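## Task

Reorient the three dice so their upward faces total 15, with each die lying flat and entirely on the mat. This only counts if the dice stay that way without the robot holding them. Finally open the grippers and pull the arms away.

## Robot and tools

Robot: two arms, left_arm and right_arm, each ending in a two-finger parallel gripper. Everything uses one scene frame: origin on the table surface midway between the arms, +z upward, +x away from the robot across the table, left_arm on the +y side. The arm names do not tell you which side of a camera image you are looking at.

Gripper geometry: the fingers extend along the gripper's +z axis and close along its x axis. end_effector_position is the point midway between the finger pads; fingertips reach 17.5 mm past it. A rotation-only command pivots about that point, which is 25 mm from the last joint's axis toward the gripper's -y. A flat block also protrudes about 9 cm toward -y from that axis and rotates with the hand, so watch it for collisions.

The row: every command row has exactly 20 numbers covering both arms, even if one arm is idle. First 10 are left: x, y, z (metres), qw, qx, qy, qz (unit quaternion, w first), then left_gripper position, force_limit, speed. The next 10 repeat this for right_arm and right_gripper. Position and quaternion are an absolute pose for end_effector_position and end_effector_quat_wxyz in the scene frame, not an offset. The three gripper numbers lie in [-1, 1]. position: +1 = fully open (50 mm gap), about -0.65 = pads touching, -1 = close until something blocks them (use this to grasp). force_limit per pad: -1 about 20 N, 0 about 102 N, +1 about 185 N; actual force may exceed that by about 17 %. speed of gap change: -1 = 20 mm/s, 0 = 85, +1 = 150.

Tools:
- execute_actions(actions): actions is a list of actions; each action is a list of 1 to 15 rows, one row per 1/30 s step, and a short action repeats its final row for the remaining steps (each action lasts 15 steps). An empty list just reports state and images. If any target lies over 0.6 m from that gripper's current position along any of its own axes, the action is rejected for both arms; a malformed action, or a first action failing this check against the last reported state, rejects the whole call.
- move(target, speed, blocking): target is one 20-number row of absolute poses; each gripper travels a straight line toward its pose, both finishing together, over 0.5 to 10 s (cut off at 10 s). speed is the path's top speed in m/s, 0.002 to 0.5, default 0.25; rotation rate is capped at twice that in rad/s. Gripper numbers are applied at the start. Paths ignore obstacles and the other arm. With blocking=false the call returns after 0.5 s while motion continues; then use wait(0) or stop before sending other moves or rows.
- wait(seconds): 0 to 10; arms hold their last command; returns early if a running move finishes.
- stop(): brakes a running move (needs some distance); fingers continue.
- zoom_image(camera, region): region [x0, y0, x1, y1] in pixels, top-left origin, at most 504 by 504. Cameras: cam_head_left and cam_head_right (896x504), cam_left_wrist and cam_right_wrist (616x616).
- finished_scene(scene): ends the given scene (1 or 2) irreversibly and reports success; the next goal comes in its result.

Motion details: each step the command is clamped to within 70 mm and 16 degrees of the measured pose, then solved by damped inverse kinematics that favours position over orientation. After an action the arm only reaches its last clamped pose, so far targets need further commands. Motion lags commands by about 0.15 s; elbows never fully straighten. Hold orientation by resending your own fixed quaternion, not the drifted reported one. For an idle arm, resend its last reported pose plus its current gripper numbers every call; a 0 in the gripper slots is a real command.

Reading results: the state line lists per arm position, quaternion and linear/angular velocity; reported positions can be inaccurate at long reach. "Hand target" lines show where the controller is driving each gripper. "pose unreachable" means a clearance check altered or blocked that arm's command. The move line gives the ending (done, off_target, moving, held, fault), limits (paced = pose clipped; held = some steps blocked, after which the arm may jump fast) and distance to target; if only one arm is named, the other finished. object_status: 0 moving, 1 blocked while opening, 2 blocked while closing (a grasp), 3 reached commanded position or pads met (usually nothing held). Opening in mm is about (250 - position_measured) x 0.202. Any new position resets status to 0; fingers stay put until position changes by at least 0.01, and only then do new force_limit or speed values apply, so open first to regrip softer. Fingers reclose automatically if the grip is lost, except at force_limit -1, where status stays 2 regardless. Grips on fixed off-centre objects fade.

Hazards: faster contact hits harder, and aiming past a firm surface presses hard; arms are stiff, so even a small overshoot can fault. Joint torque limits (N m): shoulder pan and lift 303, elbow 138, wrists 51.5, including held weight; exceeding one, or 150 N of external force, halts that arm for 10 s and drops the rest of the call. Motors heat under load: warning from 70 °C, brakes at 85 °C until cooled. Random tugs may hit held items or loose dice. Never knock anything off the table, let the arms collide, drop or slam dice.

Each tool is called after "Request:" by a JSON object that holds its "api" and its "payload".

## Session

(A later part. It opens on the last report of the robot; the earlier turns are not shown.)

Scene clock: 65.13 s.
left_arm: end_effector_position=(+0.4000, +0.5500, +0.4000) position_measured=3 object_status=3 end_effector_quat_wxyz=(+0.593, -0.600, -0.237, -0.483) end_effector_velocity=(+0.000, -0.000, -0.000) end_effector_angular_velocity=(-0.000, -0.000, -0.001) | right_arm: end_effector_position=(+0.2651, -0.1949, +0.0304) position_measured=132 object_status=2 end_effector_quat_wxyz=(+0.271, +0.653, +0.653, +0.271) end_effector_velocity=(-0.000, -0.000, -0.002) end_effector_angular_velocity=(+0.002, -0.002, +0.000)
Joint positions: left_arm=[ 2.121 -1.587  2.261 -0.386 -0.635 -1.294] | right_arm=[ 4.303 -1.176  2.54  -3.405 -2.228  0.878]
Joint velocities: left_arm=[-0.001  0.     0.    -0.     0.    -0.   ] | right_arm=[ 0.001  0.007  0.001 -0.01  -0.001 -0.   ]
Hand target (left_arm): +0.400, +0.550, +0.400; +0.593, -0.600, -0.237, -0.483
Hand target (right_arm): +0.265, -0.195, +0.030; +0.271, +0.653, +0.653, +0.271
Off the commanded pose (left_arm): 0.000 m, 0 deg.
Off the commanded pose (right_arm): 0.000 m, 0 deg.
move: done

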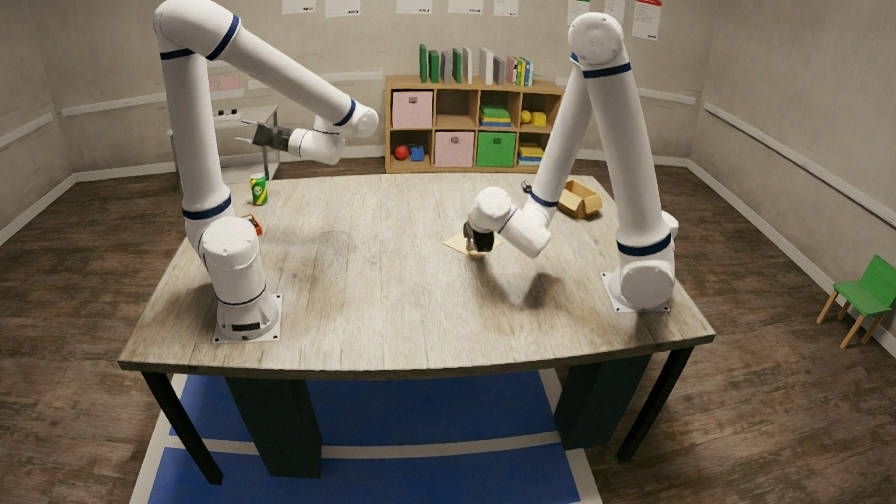

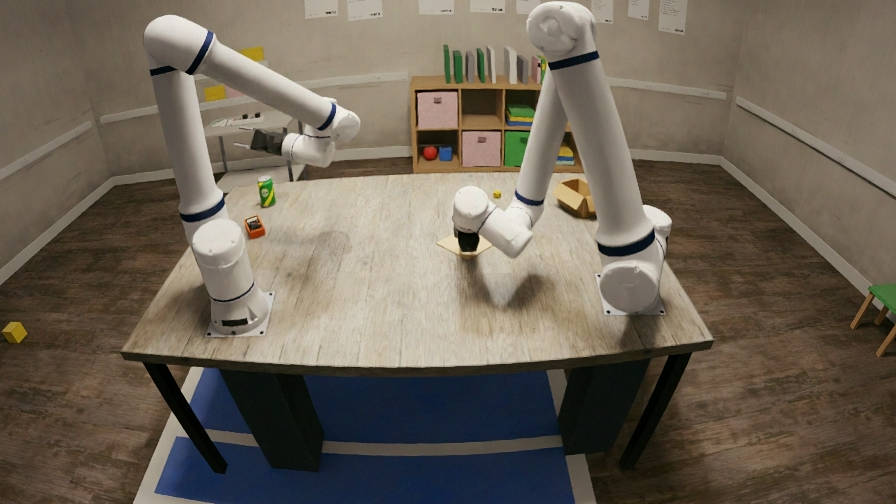

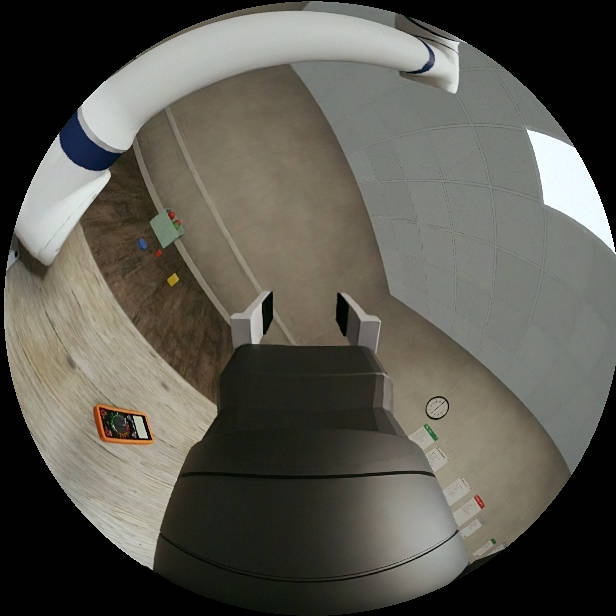

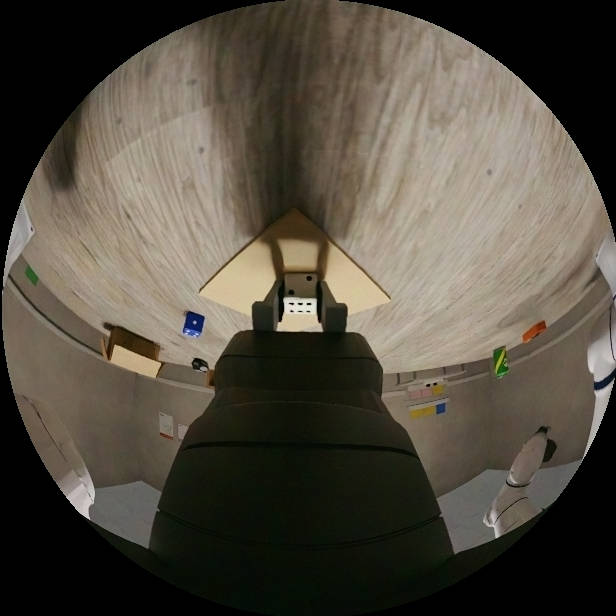

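Request:
{"api": "move", "payload": {"target": [0.4,0.55,0.4,0.593,-0.6,-0.237,-0.483,1,0,0,0.265,-0.195,0.0285,0.271,0.653,0.653,0.271,-1,-0.5,0], "speed": 0.01}}

Request:
{"api": "move", "payload": {"target": [0.4,0.55,0.4,0.593,-0.6,-0.237,-0.483,1,0,0,0.265,-0.195,0.0285,0.271,0.653,0.653,0.271,1,-0.5,0]}}

Request:
{"api": "move", "payload": {"target": [0.4,0.55,0.4,0.593,-0.6,-0.237,-0.483,1,0,0,0.255,-0.195,0.07,0.271,0.653,0.653,0.271,1,-0.5,0]}}

Request:
{"api": "move", "payload": {"target": [0.4,0.55,0.4,0.593,-0.6,-0.237,-0.483,1,0,0,0.375,-0.339,0.07,0,0.383,0.924,0,1,-0.5,0], "speed": 0.35}}

Scene clock: 74.03 s.
left_arm: end_effector_position=(+0.4000, +0.5500, +0.4000) position_measured=3 object_status=3 end_effector_quat_wxyz=(+0.593, -0.600, -0.237, -0.483) end_effector_velocity=(-0.000, -0.000, +0.000) end_effector_angular_velocity=(+0.001, +0.001, +0.000) | right_arm: end_effector_position=(+0.2650, -0.1950, +0.0286) position_measured=132 object_status=2 end_effector_quat_wxyz=(+0.271, +0.653, +0.653, +0.271) end_effector_velocity=(+0.000, +0.000, +0.000) end_effector_angular_velocity=(+0.002, -0.002, -0.001)
Joint positions: left_arm=[ 2.121 -1.587  2.261 -0.386 -0.635 -1.294] | right_arm=[ 4.303 -1.171  2.54  -3.409 -2.228  0.878]
Joint velocities: left_arm=[-0.001  0.    -0.     0.001 -0.001  0.   ] | right_arm=[-0.     0.001 -0.    -0.003 -0.001  0.001]
Hand target (left_arm): +0.400, +0.550, +0.400; +0.593, -0.600, -0.237, -0.483
Hand target (right_arm): +0.265, -0.195, +0.028; +0.271, +0.653, +0.653, +0.271
Off the commanded pose (left_arm): 0.000 m, 0 deg.
Off the commanded pose (right_arm): 0.000 m, 0 deg.
move: done

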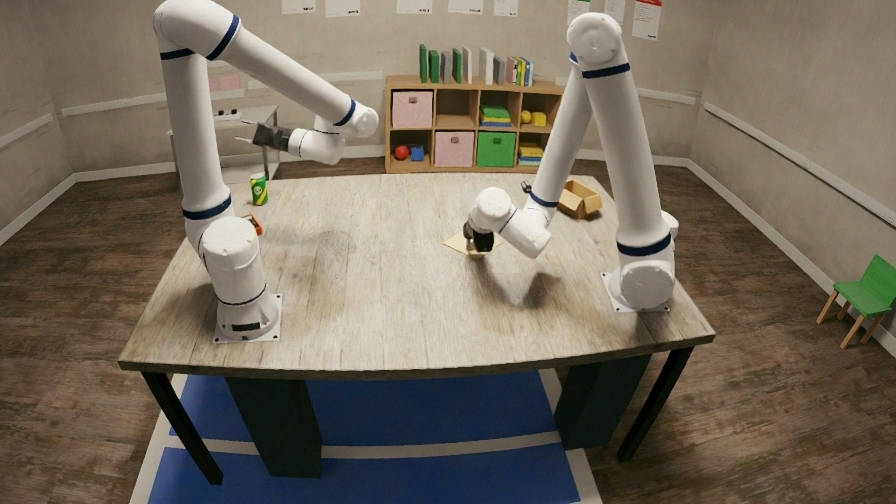

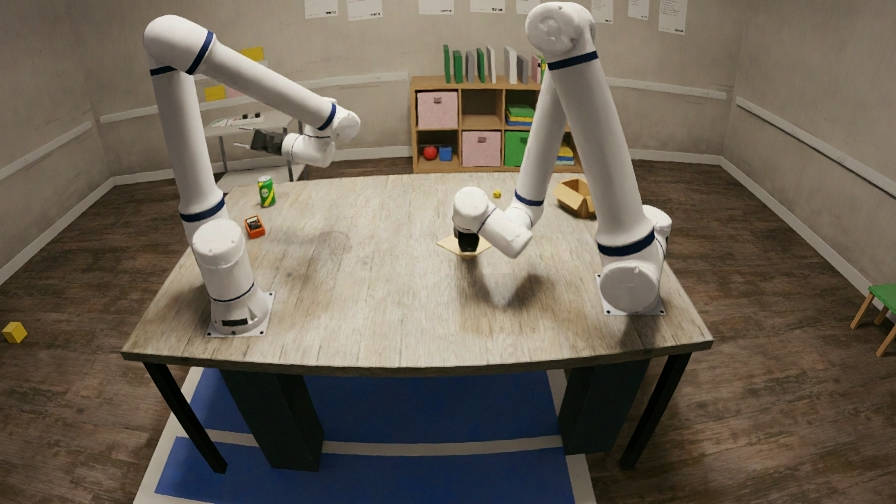

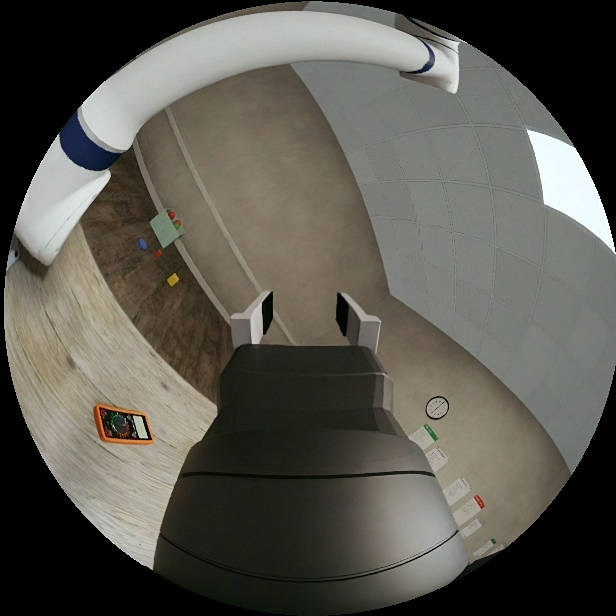

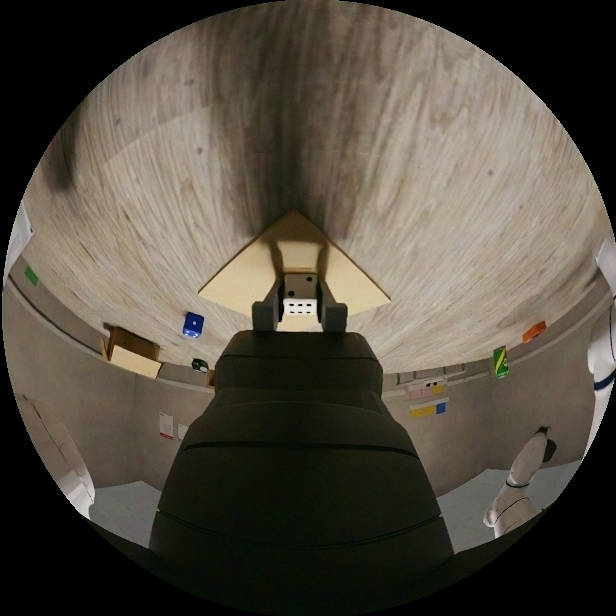

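Scene clock: 74.73 s.
left_arm: end_effector_position=(+0.4000, +0.5500, +0.4000) position_measured=3 object_status=3 end_effector_quat_wxyz=(+0.593, -0.600, -0.237, -0.483) end_effector_velocity=(+0.000, +0.000, -0.000) end_effector_angular_velocity=(-0.000, +0.001, -0.000) | right_arm: end_effector_position=(+0.2650, -0.1950, +0.0285) position_measured=3 object_status=3 end_effector_quat_wxyz=(+0.271, +0.653, +0.653, +0.271) end_effector_velocity=(+0.000, -0.000, -0.000) end_effector_angular_velocity=(+0.001, -0.000, -0.001)
Joint positions: left_arm=[ 2.121 -1.587  2.261 -0.386 -0.635 -1.294] | right_arm=[ 4.303 -1.171  2.54  -3.41  -2.228  0.878]
Joint velocities: left_arm=[ 0.    -0.    -0.    -0.     0.001  0.001] | right_arm=[-0.     0.     0.    -0.001  0.     0.001]
Hand target (left_arm): +0.400, +0.550, +0.400; +0.593, -0.600, -0.237, -0.483
Hand target (right_arm): +0.265, -0.195, +0.028; +0.271, +0.653, +0.653, +0.271
Off the commanded pose (left_arm): 0.000 m, 0 deg.
Off the commanded pose (right_arm): 0.000 m, 0 deg.
move: done

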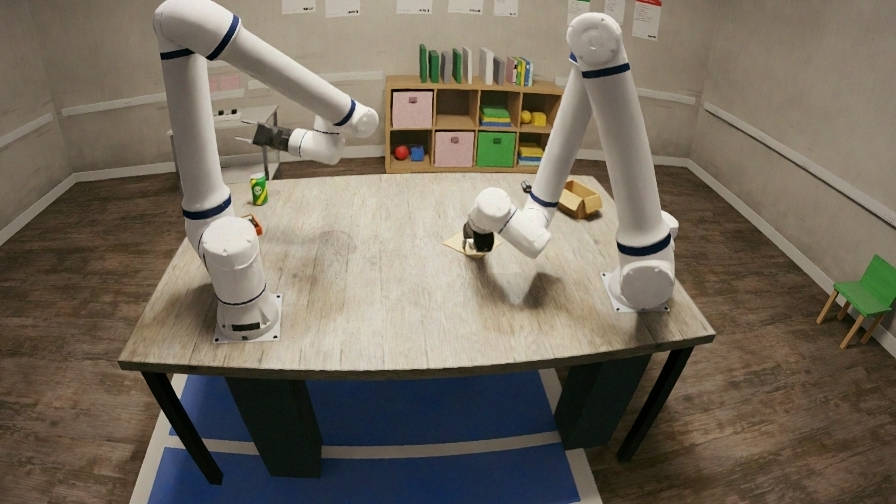

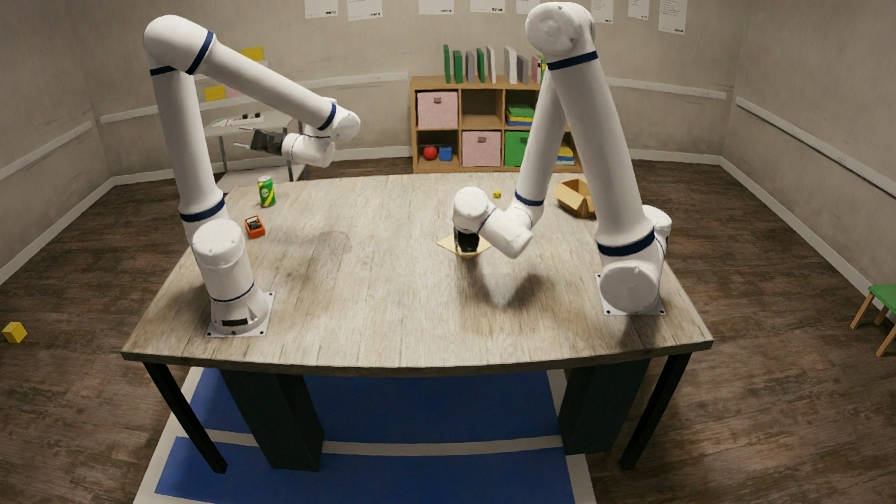

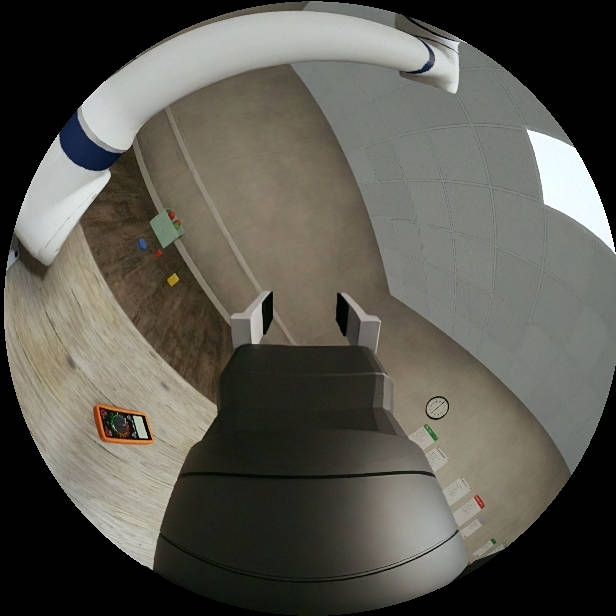

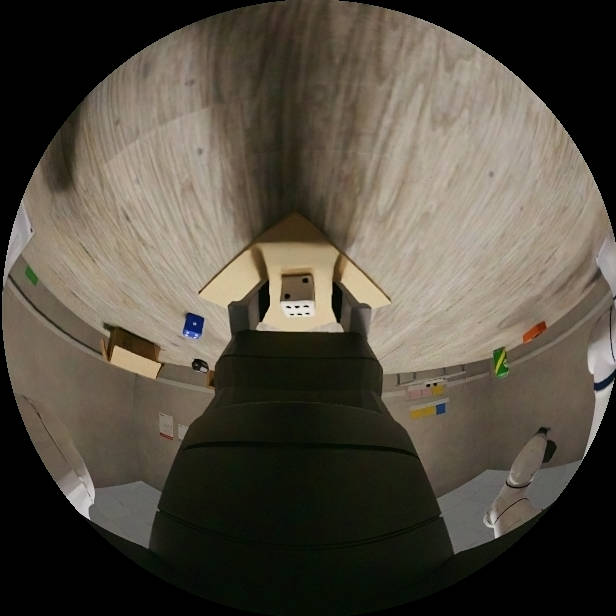

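Scene clock: 75.60 s.
left_arm: end_effector_position=(+0.4000, +0.5500, +0.4000) position_measured=3 object_status=3 end_effector_quat_wxyz=(+0.593, -0.600, -0.237, -0.483) end_effector_velocity=(-0.000, +0.001, -0.000) end_effector_angular_velocity=(+0.000, +0.000, +0.002) | right_arm: end_effector_position=(+0.2550, -0.1951, +0.0698) position_measured=3 object_status=3 end_effector_quat_wxyz=(+0.271, +0.653, +0.653, +0.271) end_effector_velocity=(-0.001, +0.001, +0.003) end_effector_angular_velocity=(-0.000, +0.000, +0.000)
Joint positions: left_arm=[ 2.121 -1.587  2.261 -0.386 -0.635 -1.294] | right_arm=[ 4.322 -1.291  2.538 -3.275 -2.236  0.899]
Joint velocities: left_arm=[ 0.002 -0.     0.    -0.     0.     0.001] | right_arm=[ 0.002 -0.007 -0.002  0.011 -0.001  0.002]
Hand target (left_arm): +0.400, +0.550, +0.400; +0.593, -0.600, -0.237, -0.483
Hand target (right_arm): +0.255, -0.195, +0.070; +0.271, +0.653, +0.653, +0.271
Off the commanded pose (left_arm): 0.000 m, 0 deg.
Off the commanded pose (right_arm): 0.000 m, 0 deg.
move: done

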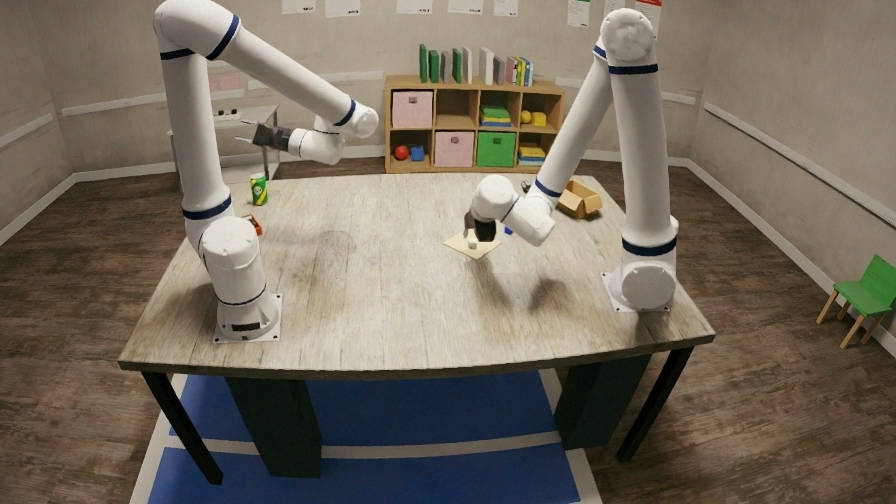

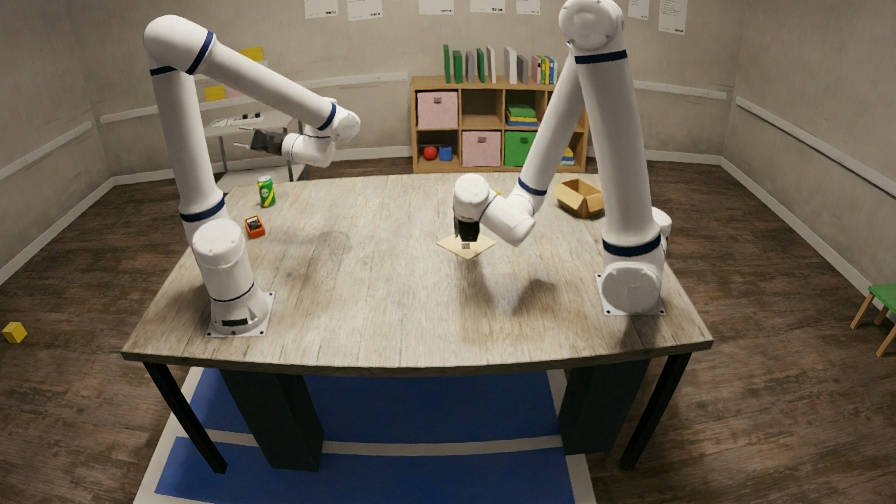

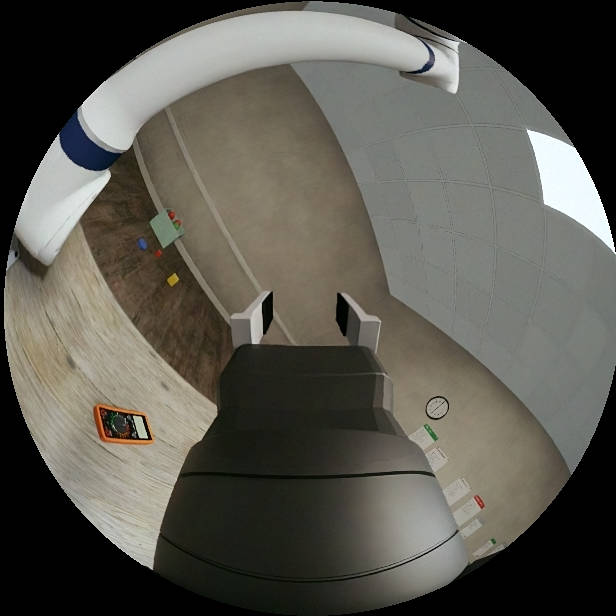

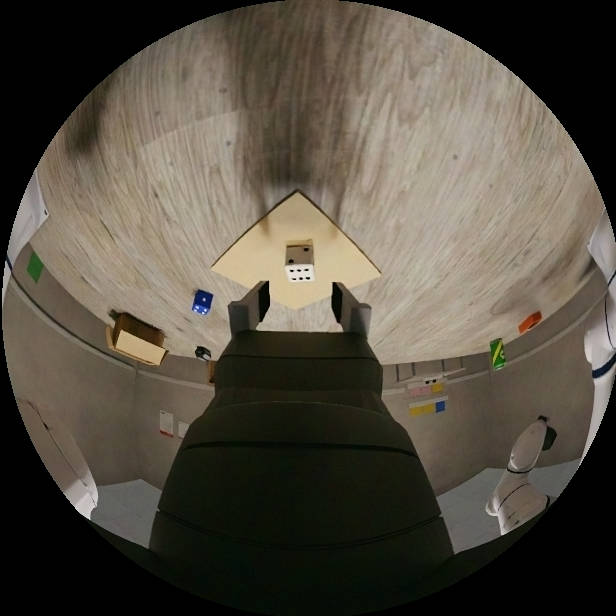

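Scene clock: 77.73 s.
left_arm: end_effector_position=(+0.4000, +0.5500, +0.4000) position_measured=3 object_status=3 end_effector_quat_wxyz=(+0.593, -0.600, -0.237, -0.483) end_effector_velocity=(+0.000, -0.000, -0.000) end_effector_angular_velocity=(-0.000, -0.000, -0.001) | right_arm: end_effector_position=(+0.3757, -0.3394, +0.0697) position_measured=3 object_status=3 end_effector_quat_wxyz=(+0.002, +0.383, +0.924, -0.000) end_effector_velocity=(+0.001, -0.001, -0.000) end_effector_angular_velocity=(-0.004, +0.010, +0.007)
Joint positions: left_arm=[ 2.121 -1.587  2.261 -0.386 -0.635 -1.294] | right_arm=[ 3.662 -1.524  2.417 -2.465 -1.574 -0.385]
Joint velocities: left_arm=[-0.001  0.     0.    -0.     0.    -0.   ] | right_arm=[-0.003  0.003 -0.005  0.012  0.    -0.01 ]
Hand target (left_arm): +0.400, +0.550, +0.400; +0.593, -0.600, -0.237, -0.483
Hand target (right_arm): +0.376, -0.340, +0.070; +0.002, +0.383, +0.924, -0.001
Off the commanded pose (left_arm): 0.000 m, 0 deg.
Off the commanded pose (right_arm): 0.001 m, 0 deg.
move: done

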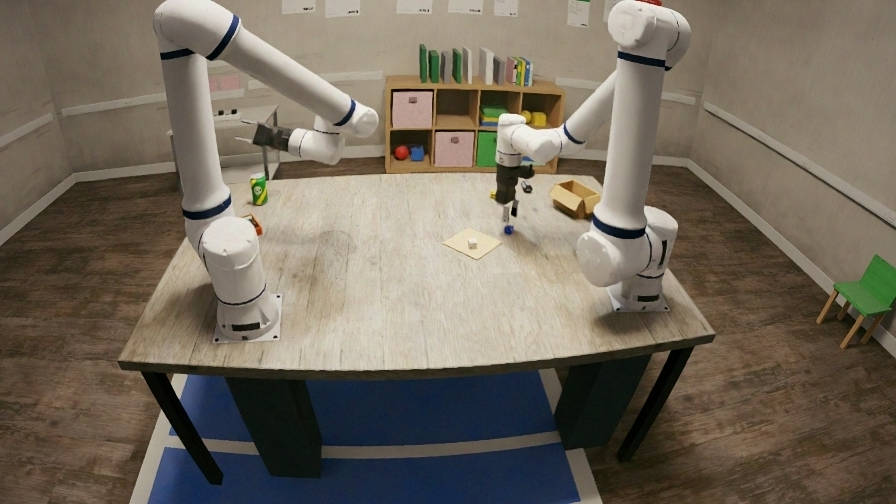

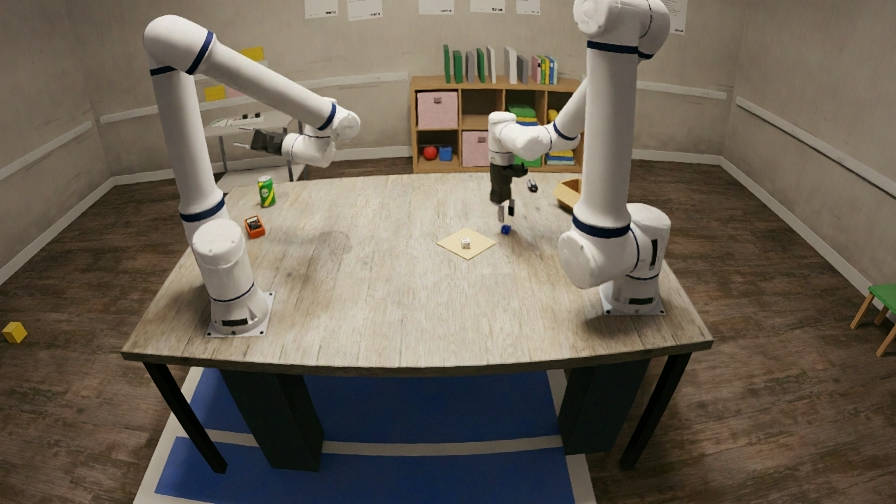

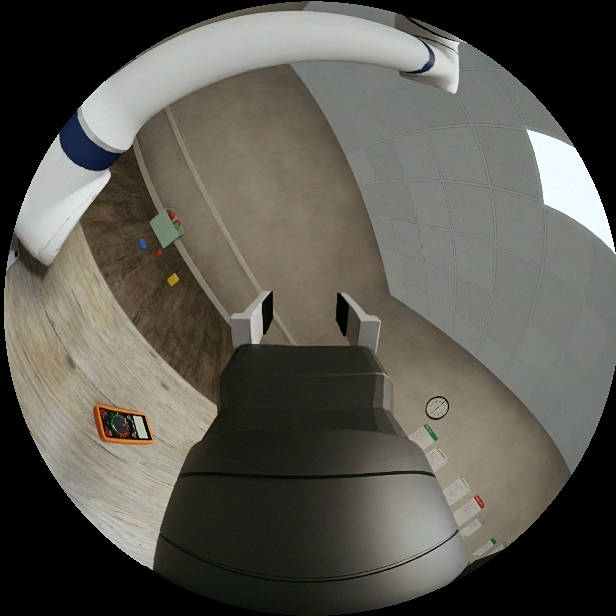

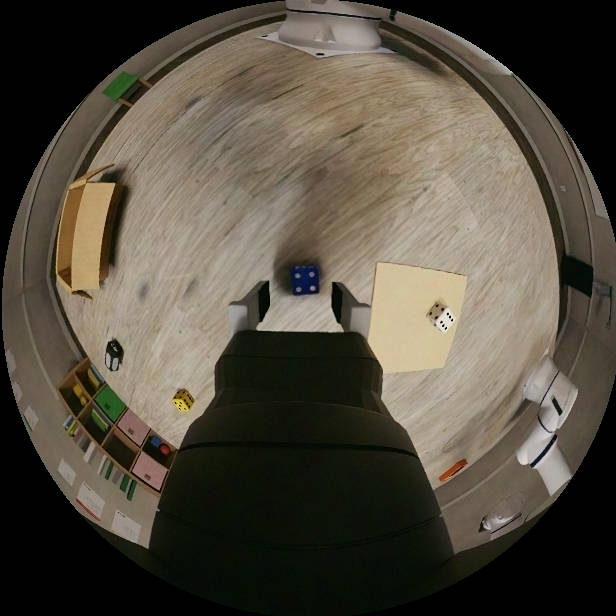

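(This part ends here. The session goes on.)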